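## Task

The handler stopped because D2 ran out of 200 uL tips. Move the used, empty rack from D2 into WASTE. Take a full 200 uL rack from SHELF and set it on D2 with no cover, seated and lying flat between the locators, turned so its well A1 sits at the corner engraved 'A1'. That new rack's cover also goes into WASTE. Never hold labware or a cover above the reservoir or an open plate. Every other labware item and cover on D1 to D5 and on SHELF must finish as it began. When done, release, get clear (contact with RESUME or its box is allowed), then press RESUME, which ends the job. Do not press RESUME if D2 is empty, holds something other than the full rack, has a cover on that rack, or if any item on D1 to D5 is not seated; if anything you were required to change is still wrong, leaving RESUME unpressed is the better outcome.

## Robot and tools

Robot: a single six-joint arm (big_yam) with one two-finger parallel gripper. Joints from the base outward: waist, shoulder, elbow, wrist pitch, wrist yaw, wrist roll, then the finger gap. There is only one arm, so every command describes just this gripper.

Scene frame: origin on the table top right under the arm's base, +z upward, +y to the left when looking along +x. All positions are metres, all orientations are quaternions written w first (qw, qx, qy, qz). The base may sit slightly tilted, and reported hand positions get less reliable far from the base. Gripper frame: fingers point along its +z, and they open and close along its y. The reported end_effector_position is the point between the finger pads, roughly 1 cm short of the fingertips.

Labware: plates and tip racks carry ID labels on the short end near column 1 and on the long side near row H. Well A1 is at the labelled short end, in the corner opposite the labelled long side. Racks also show their tip size (200 or 1000). Stations: D1 to D5 are deck positions in a row, D1 on the left as seen from the base. SHELF stores labware. WASTE is a free-standing bin that must stay upright with nothing sticking out past its rim; dropping an item in from just over the rim is fine. RG is a spare nest for regripping. RESUME is a key on its own box, pressed by pushing it horizontally straight into the box until it latches.

execute_actions(actions): a list of actions run in order. Each action is a table of 1 to 15 rows; each row is held for one 1/30 s step, and if fewer than 15 rows are given the last one repeats to fill 15 steps. A row is 8 numbers: x, y, z, qw, qx, qy, qz, opening. x, y, z is an absolute target position for the gripper point in the scene frame (metres); the quaternion is an absolute target orientation in the scene frame. opening runs from -1 (closed) to +1 (fully open, 0.094 m). An action is rejected if its target lies more than 0.6 m from the gripper's current position along any gripper axis; if the first action fails that or any action is malformed, nothing runs. Repeat the desired quaternion in every row rather than copying a drifted reported one. An empty list just returns state and images.

move(target, speed, blocking): drives the gripper on a straight path toward one absolute pose, target being one 8-number row as above. speed is the path's top speed in m/s, 0.002 to 0.5 (default 0.25); rotation is capped at twice that in rad/s. Paths run 0.5 to 10 s and stop short if longer. The opening is applied at the start. The path ignores obstacles; faster moves and targets set deeper past a contact push harder. The hand lags and can overshoot the speed, mainly with the arm nearly straight. blocking=false returns after 0.5 s while motion continues; until a result shows it ended, other motion commands are refused, so call wait or stop. The extra 'move:' line reports the ending (done, off_target, moving, held, fault), distance to target, and limits (paced = pose clipped; held = a check blocked steps, after which the arm may jump faster).

wait(seconds): 0 to 10; holds the last command and returns early if a running move ends. stop(): brakes a running move (needs braking room; fingers keep moving). zoom_image(camera, region): camera is cam_head_left, cam_head_right or cam_wrist; region [x0, y0, x1, y1] in image pixels from the top-left, at most 504 by 504. read_manual(section): licence texts only. finished_scene(scene): ends the current scene, given its number; it cannot be undone.

Control behaviour: each step the commanded pose is clipped to within 70 mm and 16 degrees of the measured pose, and position wins over orientation when both cannot be met. After an action the arm goes at most to the last clipped pose, so long moves need follow-up commands. Motions often finish a centimetre or more off, usually low; tiny commands of a few mm may not move the hand.

Results: the state line gives pose and grip_measured (finger opening on the command scale). Joint positions and velocities list the six joints (rad, rad/s) then the pad gap (m). Joint torques are raw drive outputs with offsets and noise. 'Hand target' is where the controller currently drives. 'pose unreachable' means the clearance check (which treats the base mount as arm) altered or blocked the command. FAULT, MOTOR HOT (from 85 °C) and OVER-TEMPERATURE FAULT (100 °C, arm drops) lines warn of stops. Camera images arrive in the order head left, head right, wrist, each 672x504; calibration lines give intrinsics and world-to-camera transforms.

Gripping: to hold, command an opening below grip_measured; about 0.03 under it is firm. Readings can be off by about 1 mm. Pads press up to roughly 50 to 62 N, less on thin parts.

Avoid: dropping or knocking items, hard impacts or shoves, anything leaving the table, carrying items over the reservoir or open plates, tipping WASTE, and holding loads long enough to overheat. Loose objects may occasionally be nudged by outside disturbances.

Each tool is called after "Call:" as a command line: name --argument value for each argument, lists and objects as JSON in quotes; but a table of rows of numbers goes row by row, as --pt "numbers of a row", without its own name.

## Session

Call:
execute_actions --actions '[]'

Scene clock: 0.00 s.
end_effector_position=(+0.3451, -0.4756, +0.3493) grip_measured=+1.000 end_effector_quat_wxyz=(+0.533, +0.569, +0.583, +0.229)
Joint positions: [-1.548  0.625  0.675  0.633 -1.007  1.389  0.094]
Joint velocities: [-0.005 -0.005  0.012 -0.012 -0.007 -0.037  0.   ]
Joint torques (N m, as the arm reports them, + toward a larger angle): no reading
Motor temperatures (°C, as the motors report them): [27 25 28 24 26 26]
Hand target: +0.349, -0.480, +0.355; +0.537, +0.564, +0.585, +0.228

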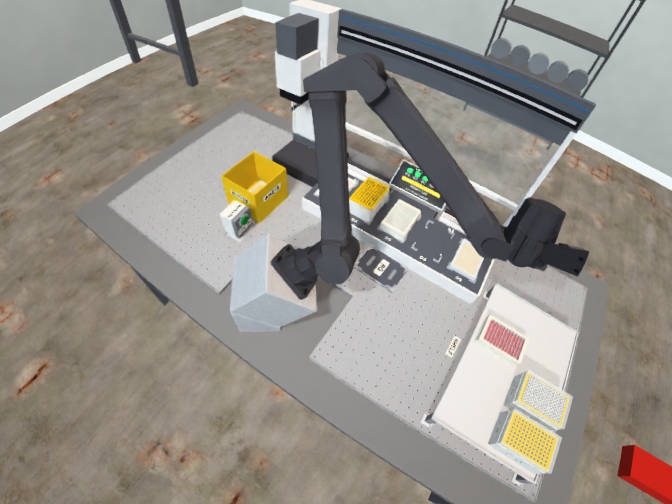

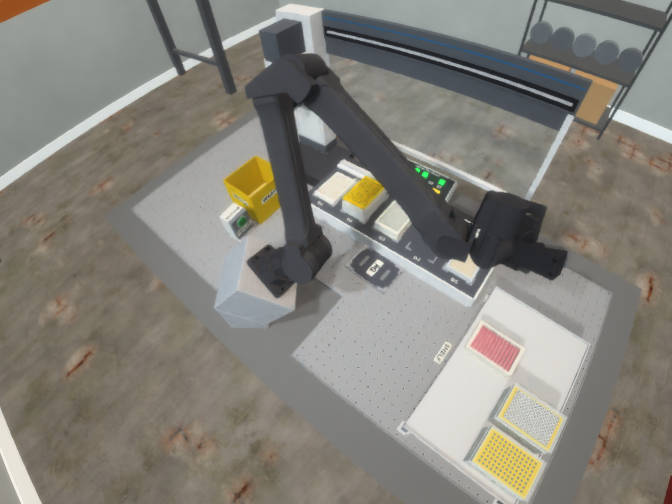

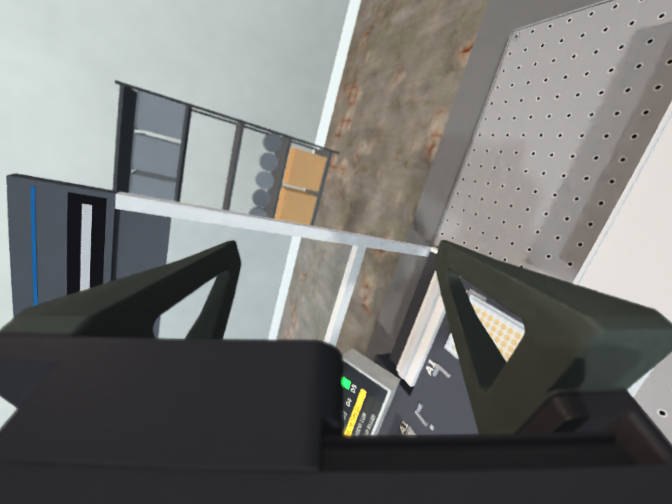

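Call:
zoom_image --camera "cam_head_left" --region '[420, 280, 620, 500]'

Call:
zoom_image --camera "cam_head_left" --region '[300, 150, 500, 300]'

Call:
zoom_image --camera "cam_head_right" --region '[210, 140, 430, 305]'

Call:
zoom_image --camera "cam_head_right" --region '[400, 284, 600, 504]'

Call:
zoom_image --camera "cam_head_left" --region '[200, 140, 340, 245]'

Region (420, 280, 620, 500) of cam_head_left's 672x504 image, scaled by 2.291, with more detail than that image has; it fills the left 458 columns of this view, and the rest is white.

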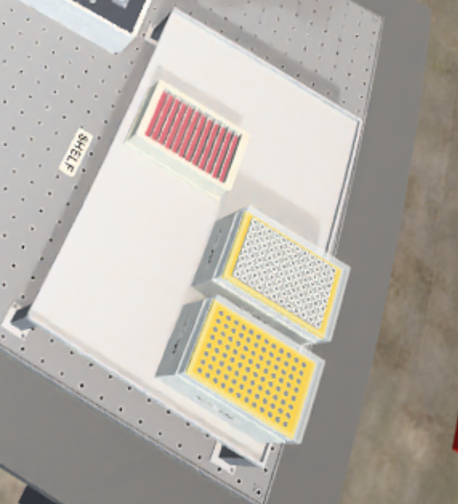

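Region (300, 150, 500, 300) of cam_head_left's 672x504 image, scaled by 2.520, with more detail than that image has; it fills the top 378 rows of this view, and the rest is white.

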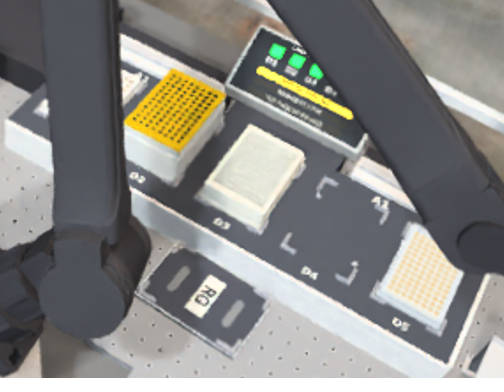

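Region (210, 140, 430, 305) of cam_head_right's 672x504 image, scaled by 2.291, with more detail than that image has; it fills the top 378 rows of this view, and the rest is white.

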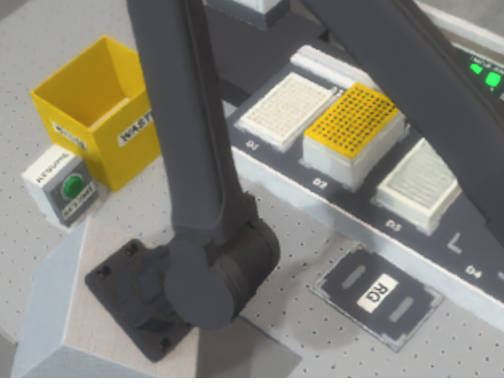

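Region (400, 284, 600, 504) of cam_head_right's 672x504 image, scaled by 2.291, with more detail than that image has; it fills the left 458 columns of this view, and the rest is white.

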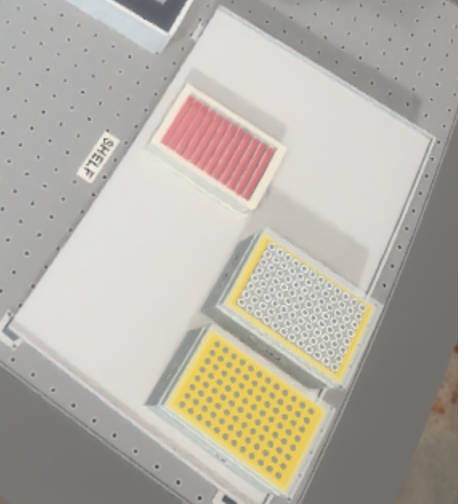

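Region (200, 140, 340, 245) of cam_head_left's 672x504 image, scaled by 3.600, with more detail than that image has; it fills the top 378 rows of this view, and the rest is white.

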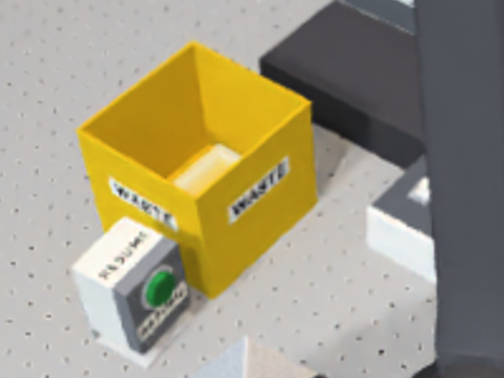

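Call:
move --target '[0.3,-0.05,0.33,0,1,0,0,1]' --speed 0.3

Scene clock: 21.90 s.
end_effector_position=(+0.3239, -0.2903, +0.3523) grip_measured=+1.000 end_effector_quat_wxyz=(+0.353, +0.851, +0.364, +0.139)
Joint positions: [ 0.37   0.125  0.625 -0.556  1.264  1.514  0.094]
Joint velocities: [ 0.005  0.005 -0.007  0.002  0.007 -0.022  0.   ]
Joint torques (N m, as the arm reports them, + toward a larger angle): [-2.81  2.92  7.21  0.92  0.1  -0.18]
Motor temperatures (°C, as the motors report them): [27 25 30 24 26 26]
Hand target: +0.321, -0.294, +0.354; +0.355, +0.851, +0.360, +0.140
Off the commanded pose: 0.243 m, 63 deg; position and orientation clipped at the last step of the last action.
move: held; limits=paced,held; held on 57 of 107 steps, including the last
pose unreachable: on one or more control steps of this call, first in action 0 (counted from 0), an arm could not follow its commanded pose, so it was not sent that pose on those steps. On the call's last step it was still not sent that pose. It may still have moved: this result reports where it is.
cause: the commanded pose would bring two parts of the arm too close to each other (its wrist (the part past joint 4) and its wrist camera, with joints 5 (wrist yaw) and 6 (wrist roll) between them).
camera_calibration (this result's frames):
cam_wrist: T_world_to_cam=[[-0.519575, 0.48375, -0.704292, 0.559419], [0.271743, 0.875046, 0.400561, 0.0341706], [0.81006, 0.0167352, -0.586108, 0.0756908], [0, 0, 0, 1]] pos_world=[0.220061, -0.301786, 0.42467]

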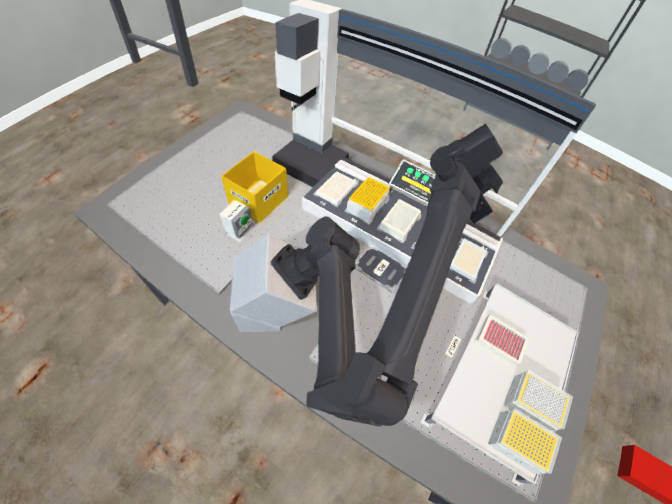

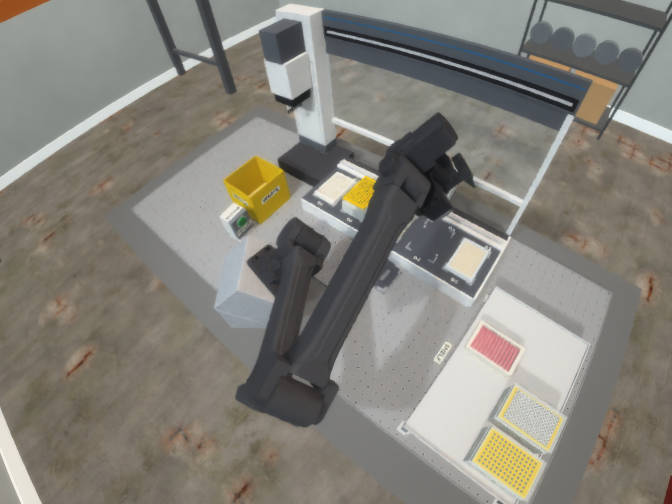

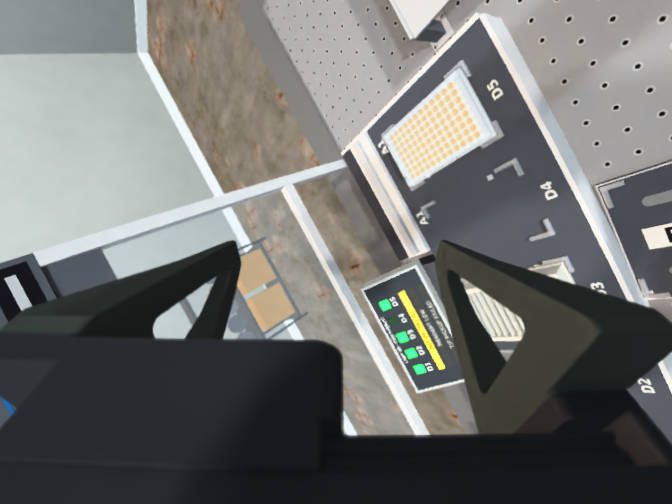

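Call:
move --target '[0.37,0.0,0.28,0,0,1,0,1]' --speed 0.3

Scene clock: 54.47 s.
end_effector_position=(+0.3494, -0.0054, +0.2640) grip_measured=+1.000 end_effector_quat_wxyz=(-0.017, +0.006, +1.000, -0.016)
Joint positions: [ 0.675  1.129  0.878 -1.463  0.773  0.834  0.094]
Joint velocities: [ 0.005  0.005 -0.017 -0.007 -0.066 -0.037  0.   ]
Joint torques (N m, as the arm reports them, + toward a larger angle): [ 5.73 -1.87  9.81 -0.41  0.01 -0.18]
Motor temperatures (°C, as the motors report them): [27 25 30 24 26 26]
Hand target: +0.364, -0.003, +0.277; -0.008, +0.006, +1.000, -0.005
Off the commanded pose: 0.027 m, 3 deg.
move: off_target
camera_calibration (this result's frames):
cam_wrist: T_world_to_cam=[[-0.0121379, -0.9995, 0.0292027, -0.00625112], [-0.787824, 0.0275443, 0.615284, 0.122244], [-0.615781, -0.0155384, -0.787764, 0.549817], [0, 0, 0, 1]] pos_world=[0.434797, -0.00107185, 0.358094]

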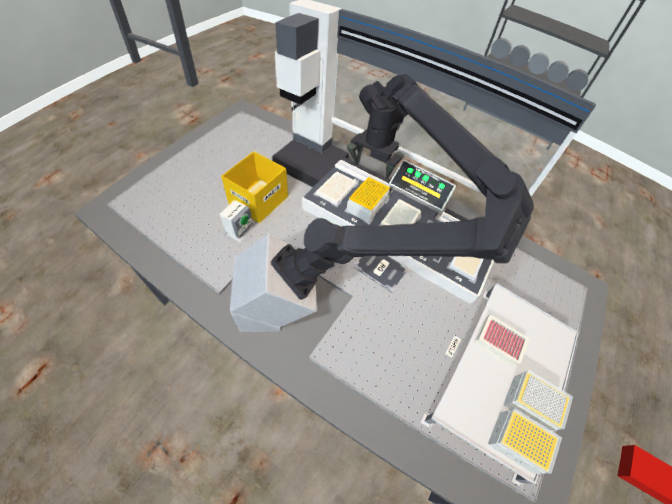

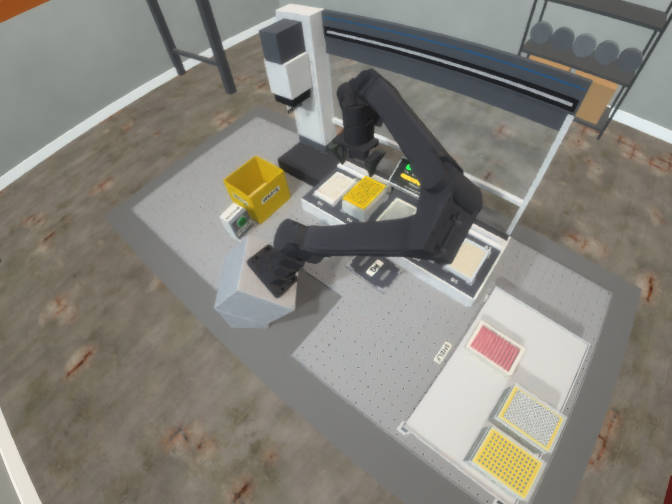

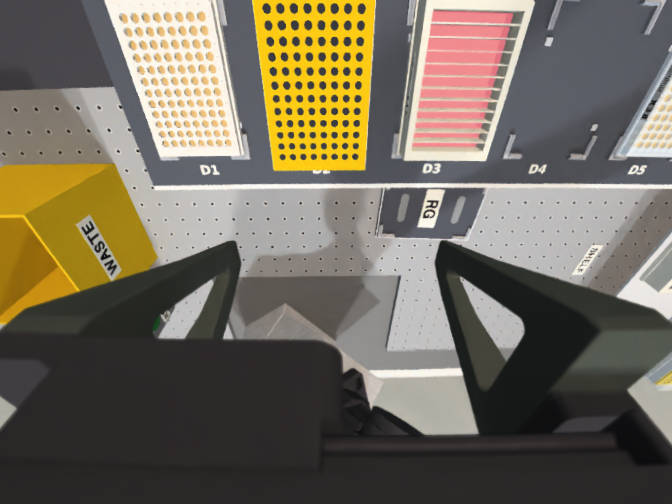

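Call:
move --target '[0.415,0.011,0.17,0,0,1,0,1]'

Scene clock: 60.97 s.
end_effector_position=(+0.4193, +0.0105, +0.1765) grip_measured=+1.000 end_effector_quat_wxyz=(+0.007, +0.008, +1.000, +0.006)
Joint positions: [ 0.413  1.261  0.869 -0.976  0.757  0.408  0.094]
Joint velocities: [-0.005 -0.005  0.022 -0.007  0.007 -0.051  0.   ]
Joint torques (N m, as the arm reports them, + toward a larger angle): [ 5.73 -6.62  4.86  0.49 -0.02 -0.16]
Motor temperatures (°C, as the motors report them): [27 25 31 24 26 26]
Hand target: +0.413, +0.010, +0.169; +0.000, -0.000, +1.000, +0.003
Off the commanded pose: 0.008 m, 1 deg.
move: done
camera_calibration (this result's frames):
cam_wrist: T_world_to_cam=[[-0.0153941, -0.999758, -0.0157155, 0.0222659], [-0.817236, 0.00352476, 0.576292, 0.250184], [-0.576097, 0.0217148, -0.817093, 0.512244], [0, 0, 0, 1]] pos_world=[0.499904, 0.0102554, 0.274722]

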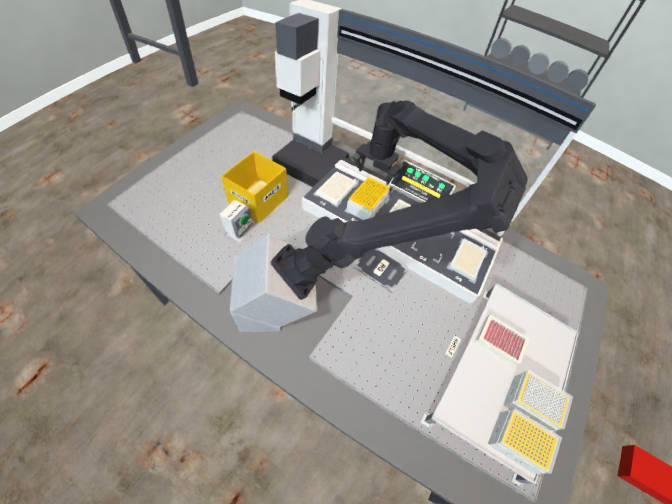

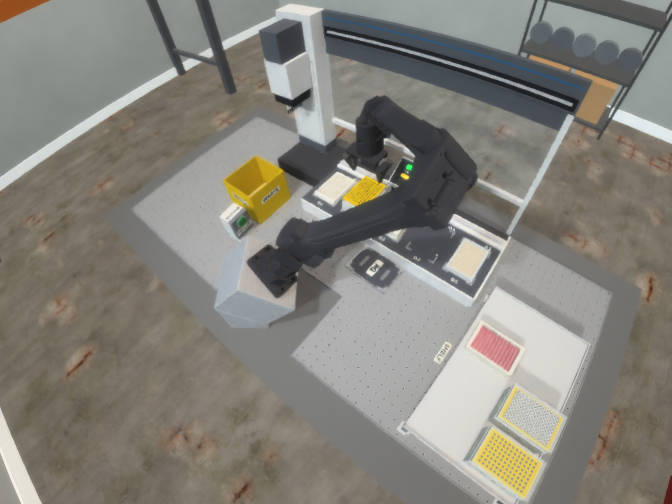

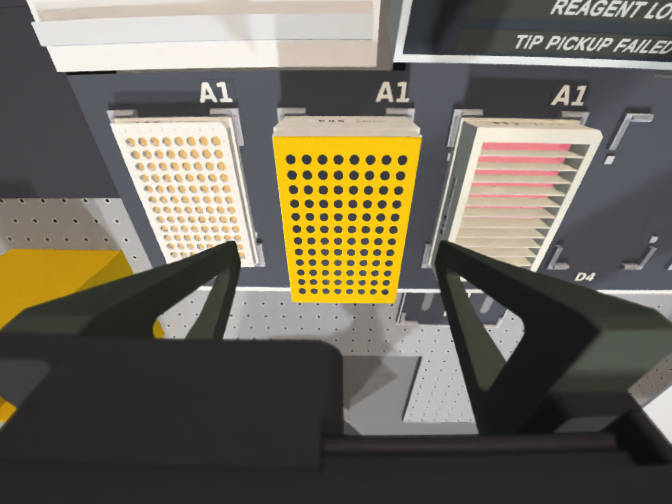

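Call:
move --target '[0.402,0.007,0.137,0,0,1,0,1]' --speed 0.1

Scene clock: 65.40 s.
end_effector_position=(+0.4072, +0.0070, +0.1467) grip_measured=+1.000 end_effector_quat_wxyz=(+0.009, +0.009, +1.000, +0.004)
Joint positions: [ 0.356  1.261  0.794 -0.846  0.749  0.332  0.094]
Joint velocities: [ 0.005 -0.015 -0.002 -0.007  0.007 -0.081  0.   ]
Joint torques (N m, as the arm reports them, + toward a larger angle): [ 5.32 -6.12  4.59  0.5  -0.03 -0.14]
Motor temperatures (°C, as the motors report them): [27 25 30 24 26 26]
Hand target: +0.401, +0.006, +0.138; -0.000, +0.000, +1.000, +0.000
Off the commanded pose: 0.011 m, 2 deg.
move: off_target
camera_calibration (this result's frames):
cam_wrist: T_world_to_cam=[[-0.0174519, -0.999778, -0.0118097, 0.0184245], [-0.819749, 0.00754473, 0.572674, 0.259008], [-0.572457, 0.0196753, -0.819698, 0.480019], [0, 0, 0, 1]] pos_world=[0.487434, 0.00702179, 0.245362]

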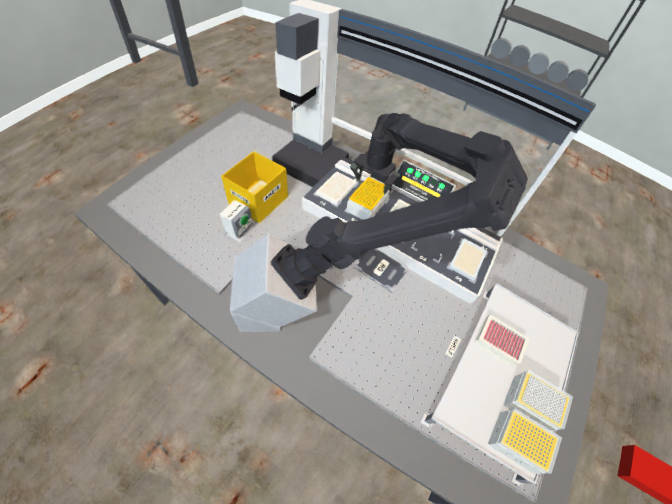

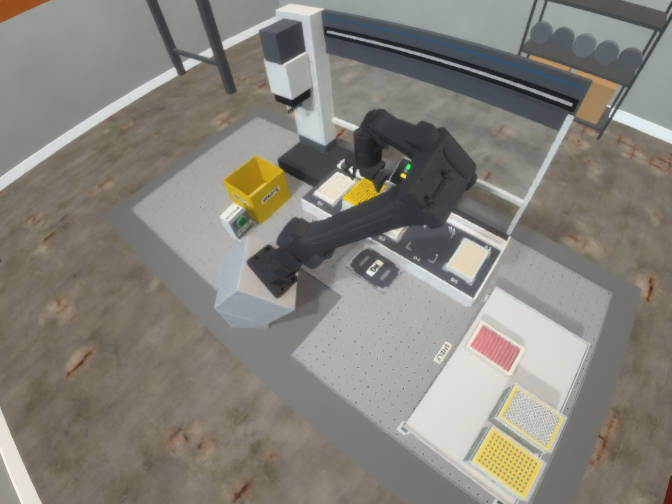

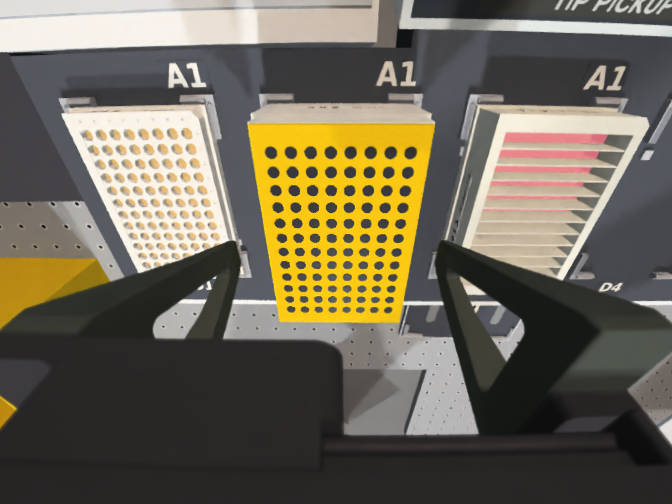

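Centred. Descend.

Call:
move --target '[0.399,0.006,0.09,0,0,1,0,1]' --speed 0.06

Scene clock: 75.47 s.
end_effector_position=(+0.4070, +0.0053, +0.1023) grip_measured=+1.000 end_effector_quat_wxyz=(+0.014, +0.010, +1.000, +0.005)
Joint positions: [ 0.263  1.314  0.74  -0.646  0.722  0.208  0.094]
Joint velocities: [-0.005 -0.005  0.007  0.002 -0.007 -0.037  0.   ]
Joint torques (N m, as the arm reports them, + toward a larger angle): [ 5.3  -6.35  3.87  0.47 -0.04 -0.15]
Motor temperatures (°C, as the motors report them): [27 25 30 24 26 26]
Hand target: +0.397, +0.005, +0.091; +0.000, +0.000, +1.000, +0.001
Off the commanded pose: 0.015 m, 2 deg.
move: off_target
camera_calibration (this result's frames):
cam_wrist: T_world_to_cam=[[-0.0207727, -0.99969, -0.0137468, 0.0177004], [-0.82462, 0.00935719, 0.565609, 0.28696], [-0.565305, 0.0230851, -0.824559, 0.441002], [0, 0, 0, 1]] pos_world=[0.486301, 0.00482914, 0.201569]

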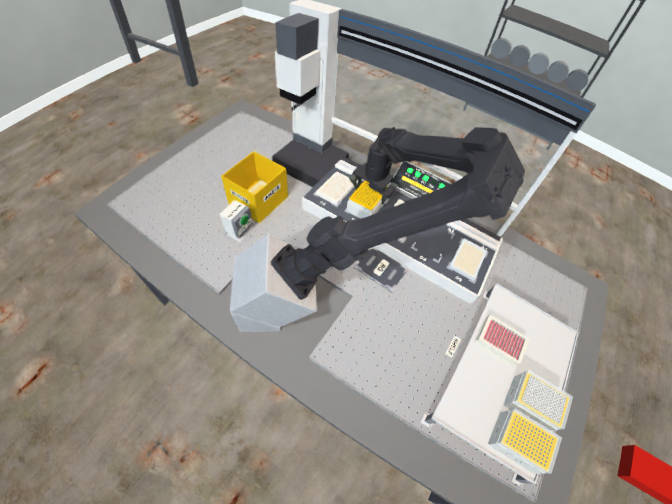

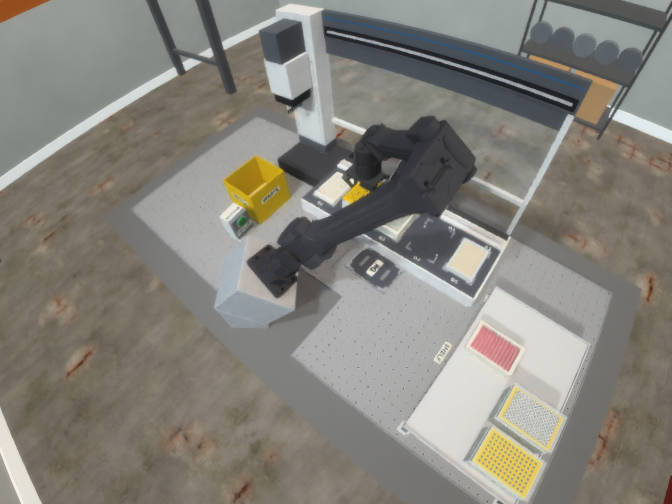

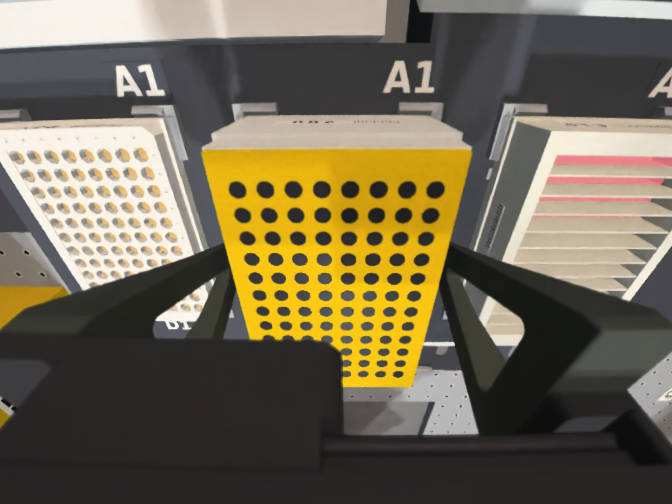

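Call:
execute_actions --actions '[[[0.397,0.005,0.091,0,0,1,0,0.72]]]'

Call:
move --target '[0.405,0.006,0.15,0,0,1,0,0.72]' --speed 0.1

Call:
move --target '[0.245,0.006,0.15,0,0,1,0,0.72]' --speed 0.15

Scene clock: 86.87 s.
end_effector_position=(+0.4070, +0.0053, +0.1023) grip_measured=+0.784 end_effector_quat_wxyz=(+0.014, +0.009, +1.000, +0.005)
Joint positions: [ 0.263  1.314  0.74  -0.646  0.721  0.205  0.084]
Joint velocities: [ 0.005 -0.034  0.002 -0.012  0.007  0.037  0.   ]
Joint torques (N m, as the arm reports them, + toward a larger angle): [ 5.23 -6.41  3.67  0.38  0.07 -0.13]
Motor temperatures (°C, as the motors report them): [27 25 29 24 26 26]
Hand target: +0.397, +0.005, +0.092; -0.000, +0.000, +1.000, +0.000
Off the commanded pose: 0.015 m, 2 deg.
camera_calibration (this result's frames):
cam_wrist: T_world_to_cam=[[-0.0177126, -0.999745, -0.014037, 0.0165492], [-0.824622, 0.006668, 0.565645, 0.28696], [-0.565407, 0.0215943, -0.82453, 0.441041], [0, 0, 0, 1]] pos_world=[0.486294, 0.00510756, 0.201566]

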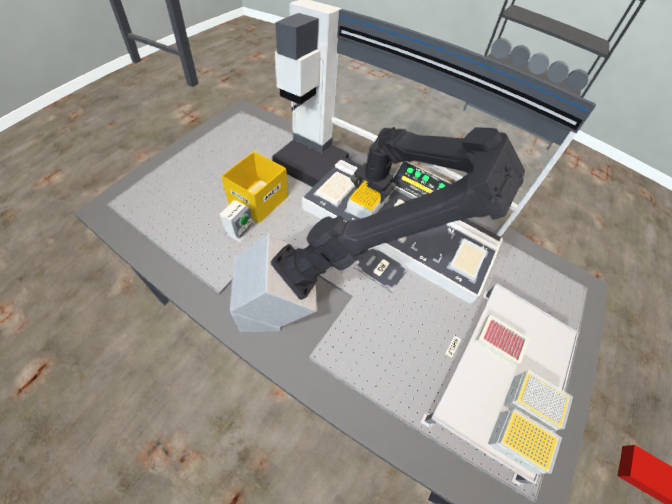

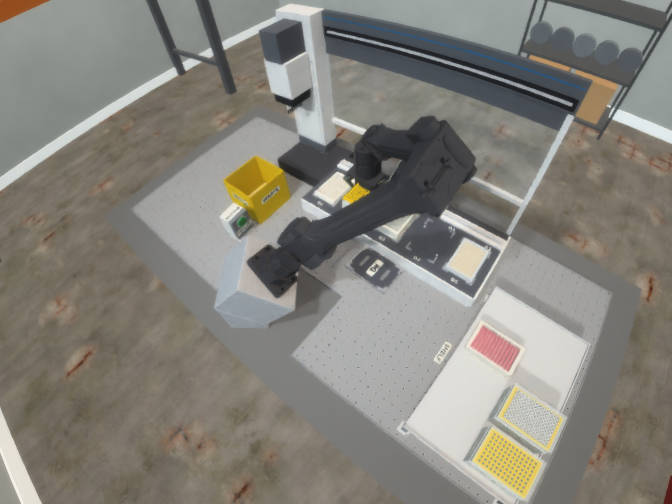

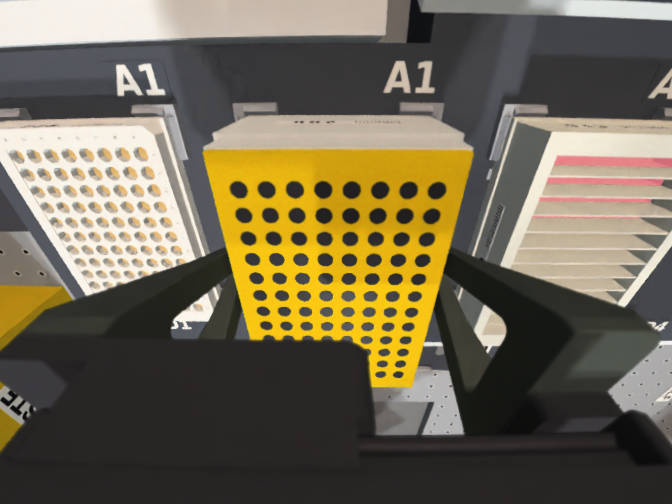

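Scene clock: 87.80 s.
end_effector_position=(+0.3860, +0.0082, +0.1371) grip_measured=+0.784 end_effector_quat_wxyz=(-0.017, -0.019, +1.000, -0.006)
Joint positions: [ 0.355  1.278  0.768 -0.88   0.751  0.328  0.084]
Joint velocities: [-0.005 -0.005 -0.002  0.002 -0.007  0.037  0.001]
Joint torques (N m, as the arm reports them, + toward a larger angle): [ 6.88 -8.15  8.06 -0.28  0.25  0.09]
Motor temperatures (°C, as the motors report them): [27 25 29 24 26 26]
Hand target: +0.405, +0.006, +0.150; -0.000, -0.000, +1.000, -0.001
Off the commanded pose: 0.023 m, 3 deg.
move: off_target
camera_calibration (this result's frames):
cam_wrist: T_world_to_cam=[[0.0388071, -0.999212, 0.00830078, -0.00533806], [-0.787588, -0.0254735, 0.615676, 0.229037], [-0.614979, -0.0304302, -0.787956, 0.472419], [0, 0, 0, 1]] pos_world=[0.471122, 0.0148763, 0.231277]

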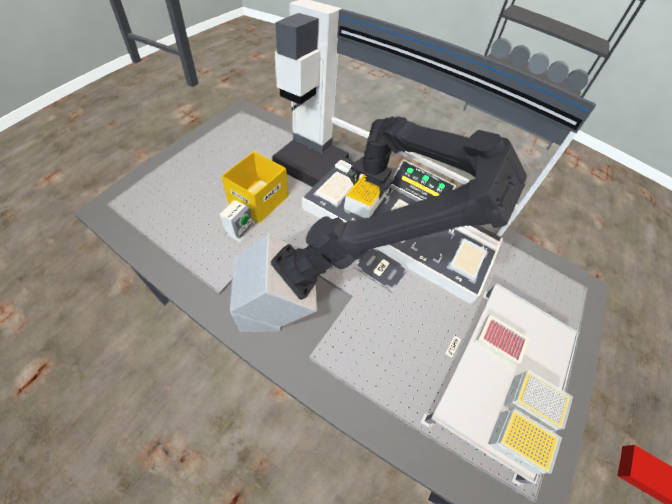

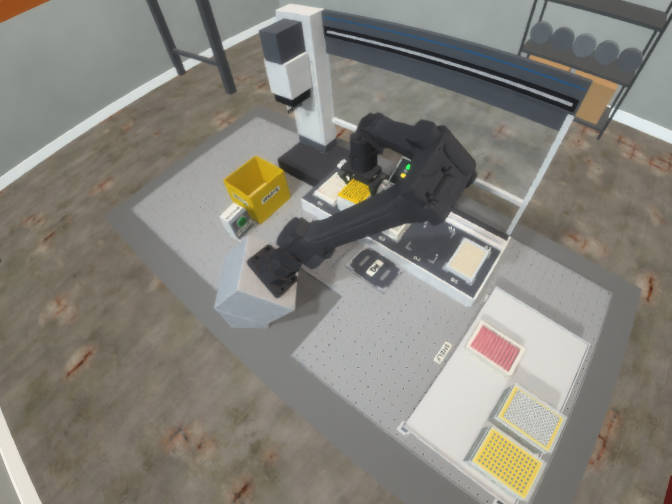

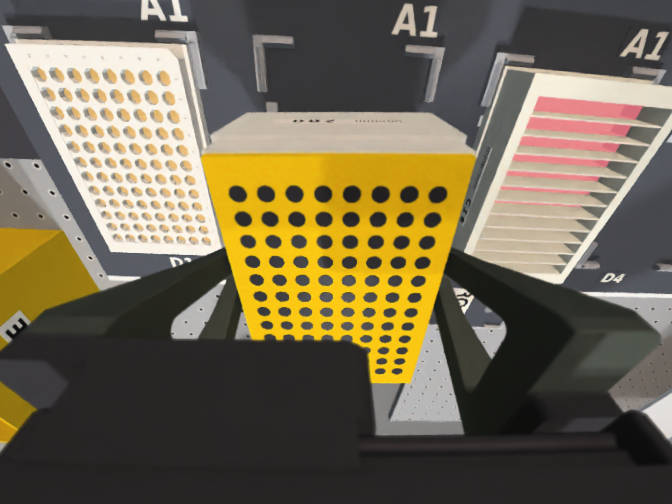

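Scene clock: 89.33 s.
end_effector_position=(+0.2486, +0.0059, +0.1514) grip_measured=+0.784 end_effector_quat_wxyz=(-0.001, -0.002, +1.000, -0.001)
Joint positions: [ 0.562  1.011  0.431 -0.962  0.778  0.617  0.084]
Joint velocities: [-0.005 -0.015  0.002 -0.007 -0.037 -0.022  0.   ]
Joint torques (N m, as the arm reports them, + toward a larger angle): [ 3.98 -1.77  5.19 -0.31  0.29  0.14]
Motor temperatures (°C, as the motors report them): [27 25 29 24 26 26]
Hand target: +0.245, +0.006, +0.152; -0.000, -0.000, +1.000, -0.002
Off the commanded pose: 0.004 m, 0 deg.
move: done
camera_calibration (this result's frames):
cam_wrist: T_world_to_cam=[[0.00295577, -0.999995, -0.00143537, 0.00793456], [-0.807252, -0.00323322, 0.590198, 0.120576], [-0.590199, -0.000585784, -0.807257, 0.395722], [0, 0, 0, 1]] pos_world=[0.330866, 0.00855617, 0.248297]

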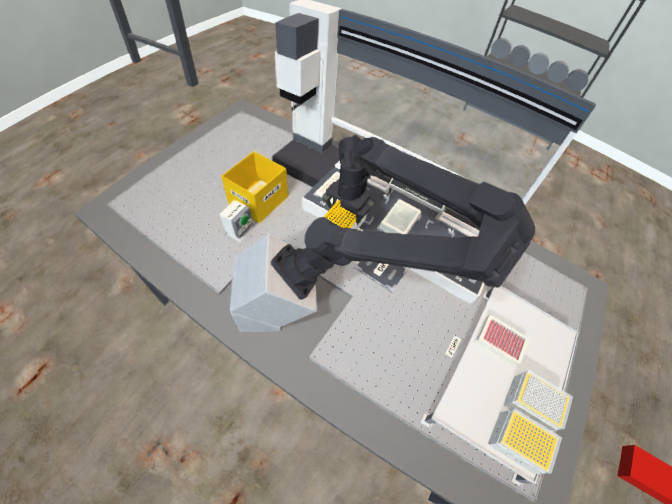

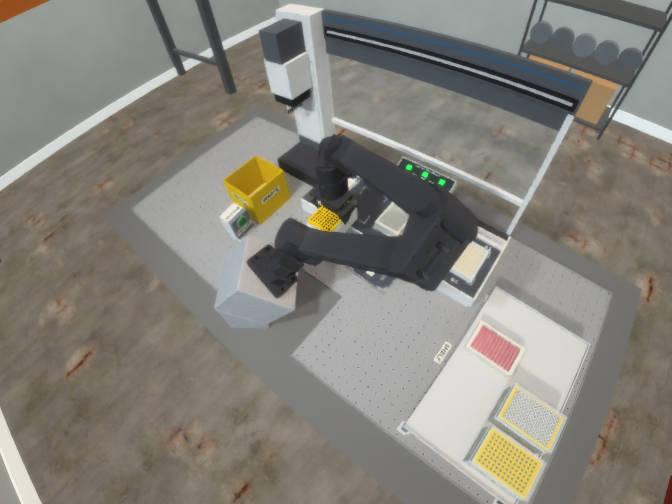

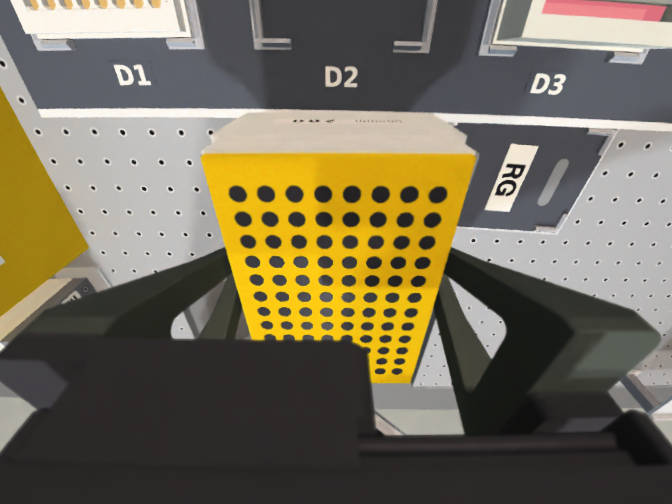

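Call:
move --target '[0.24,0.2,0.225,0,0,1,0,0.73]' --speed 0.2

Call:
move --target '[0.245,0.37,0.225,0,0,1,0,0.73]' --speed 0.2

Scene clock: 95.63 s.
end_effector_position=(+0.2323, +0.1856, +0.2121) grip_measured=+0.784 end_effector_quat_wxyz=(-0.002, -0.014, +1.000, -0.015)
Joint positions: [ 1.048  1.665  0.778 -1.129  0.689  1.26   0.084]
Joint velocities: [ 0.005 -0.005 -0.002 -0.012 -0.051  0.022  0.   ]
Joint torques (N m, as the arm reports them, + toward a larger angle): [ 7.95 -4.46  9.39 -0.34  0.11  0.12]
Motor temperatures (°C, as the motors report them): [27 25 29 24 26 26]
Hand target: +0.242, +0.197, +0.222; +0.001, +0.000, +1.000, -0.005
Off the commanded pose: 0.021 m, 2 deg.
move: off_target
camera_calibration (this result's frames):
cam_wrist: T_world_to_cam=[[0.0276886, -0.999267, 0.0264406, 0.176036], [-0.80609, -0.00667805, 0.591755, 0.0722849], [-0.591144, -0.0376984, -0.805684, 0.441973], [0, 0, 0, 1]] pos_world=[0.314664, 0.193051, 0.308662]

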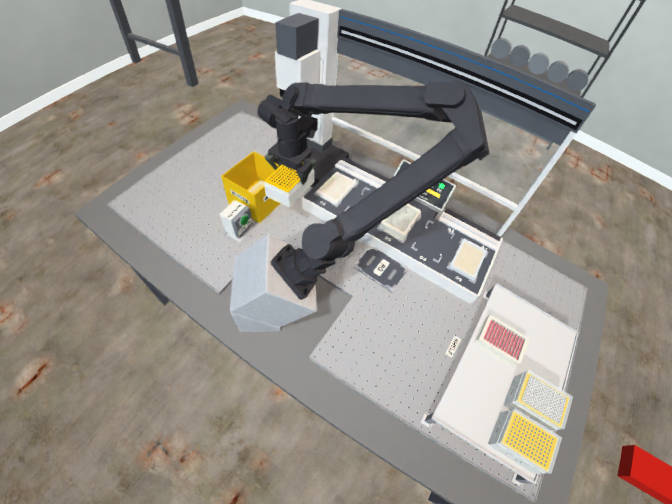

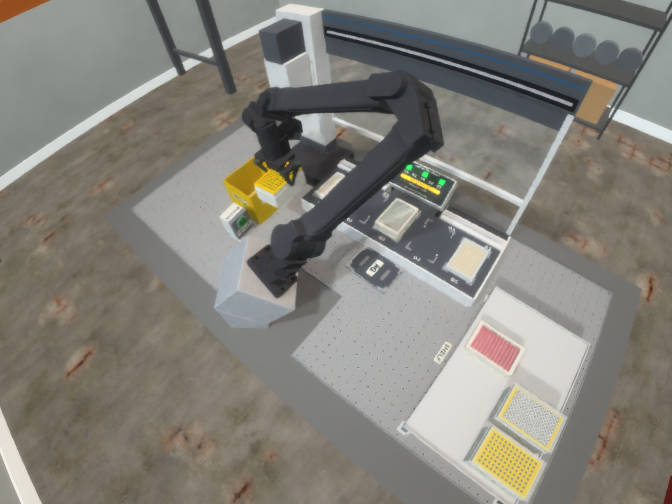

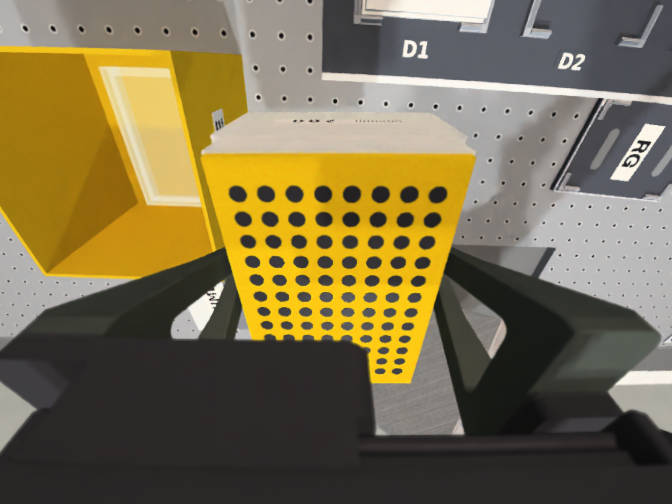

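Scene clock: 96.93 s.
end_effector_position=(+0.2406, +0.3548, +0.2121) grip_measured=+0.784 end_effector_quat_wxyz=(-0.003, -0.011, +1.000, -0.010)
Joint positions: [ 1.118  2.117  1.198 -1.136  0.654  1.34   0.084]
Joint velocities: [-0.015 -0.005  0.002 -0.032  0.037  0.037 -0.   ]
Joint torques (N m, as the arm reports them, + toward a larger angle): [ 11.88 -10.6    9.85  -0.3    0.06   0.1 ]
Motor temperatures (°C, as the motors report them): [27 25 30 24 26 26]
Hand target: +0.246, +0.369, +0.222; +0.000, -0.000, +1.000, -0.000
Off the commanded pose: 0.020 m, 2 deg.
move: off_target
camera_calibration (this result's frames):
cam_wrist: T_world_to_cam=[[0.0211172, -0.999629, 0.0171892, 0.34848], [-0.805526, -0.00682802, 0.592521, 0.0798334], [-0.592184, -0.0263588, -0.805371, 0.449417], [0, 0, 0, 1]] pos_world=[0.323087, 0.360742, 0.308655]

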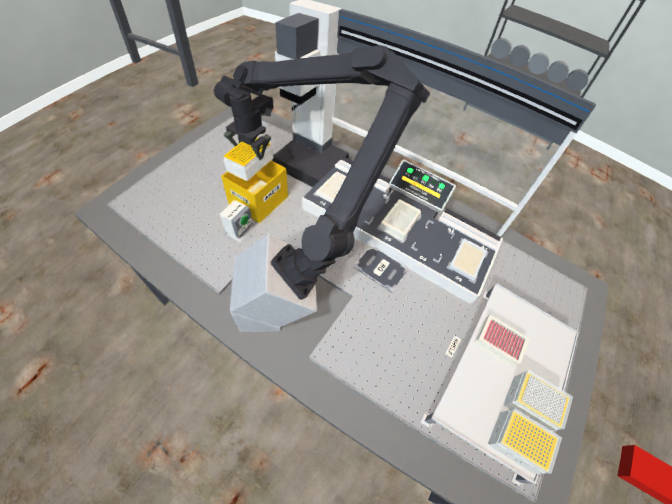

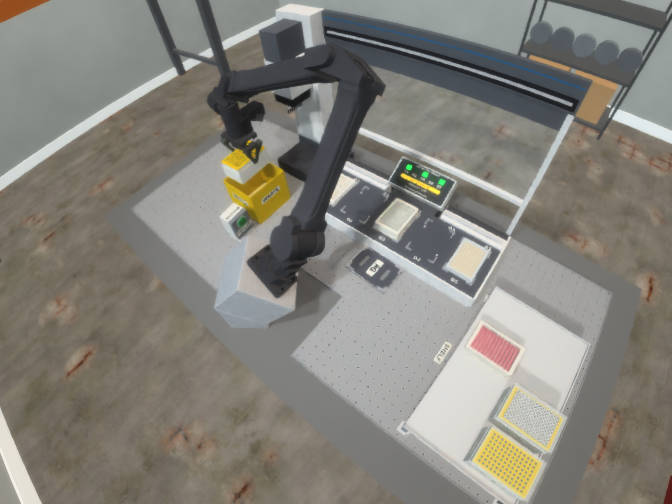

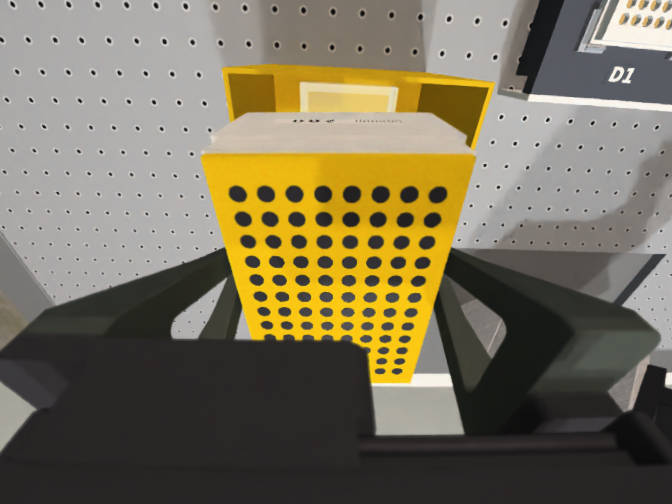

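Call:
move --target '[0.238,0.342,0.165,0,0.025,1,0,0.73]' --speed 0.08

Scene clock: 103.30 s.
end_effector_position=(+0.2349, +0.3466, +0.1719) grip_measured=+0.784 end_effector_quat_wxyz=(+0.003, +0.025, +1.000, +0.004)
Joint positions: [ 1.071  2.117  1.095 -0.96   0.678  1.334  0.084]
Joint velocities: [-0.005 -0.005  0.007  0.007 -0.007 -0.081  0.001]
Joint torques (N m, as the arm reports them, + toward a larger angle): [  9.28 -11.9    5.39   0.49   0.31  -0.15]
Motor temperatures (°C, as the motors report them): [28 26 30 24 26 26]
Hand target: +0.237, +0.341, +0.166; -0.001, +0.025, +1.000, +0.001
Off the commanded pose: 0.009 m, 1 deg.
move: done
camera_calibration (this result's frames):
cam_wrist: T_world_to_cam=[[-0.0509105, -0.998634, -0.0117176, 0.362626], [-0.811116, 0.0344999, 0.583867, 0.0874234], [-0.582665, 0.0392293, -0.811765, 0.38955], [0, 0, 0, 1]] pos_world=[0.316349, 0.343833, 0.269429]

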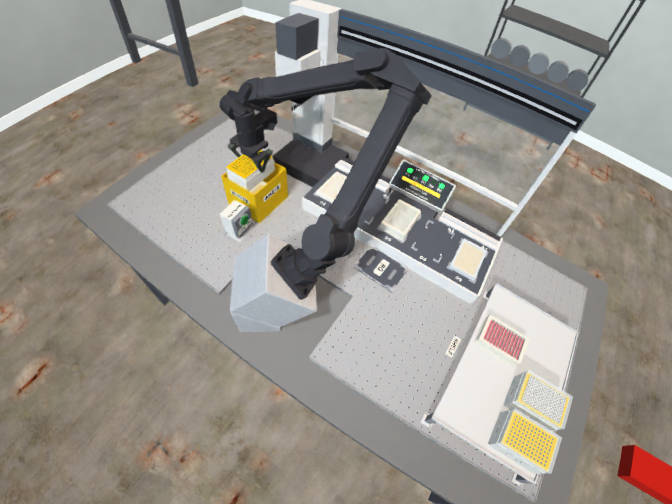

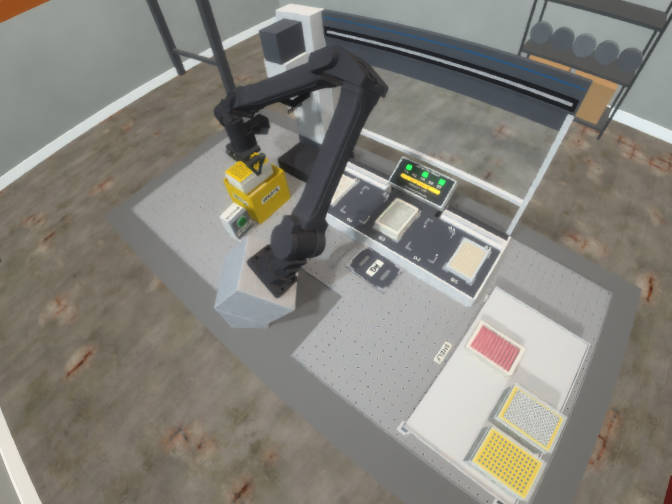

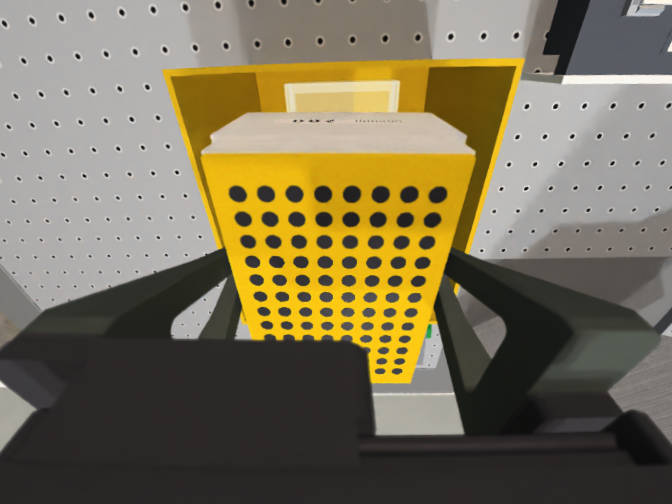

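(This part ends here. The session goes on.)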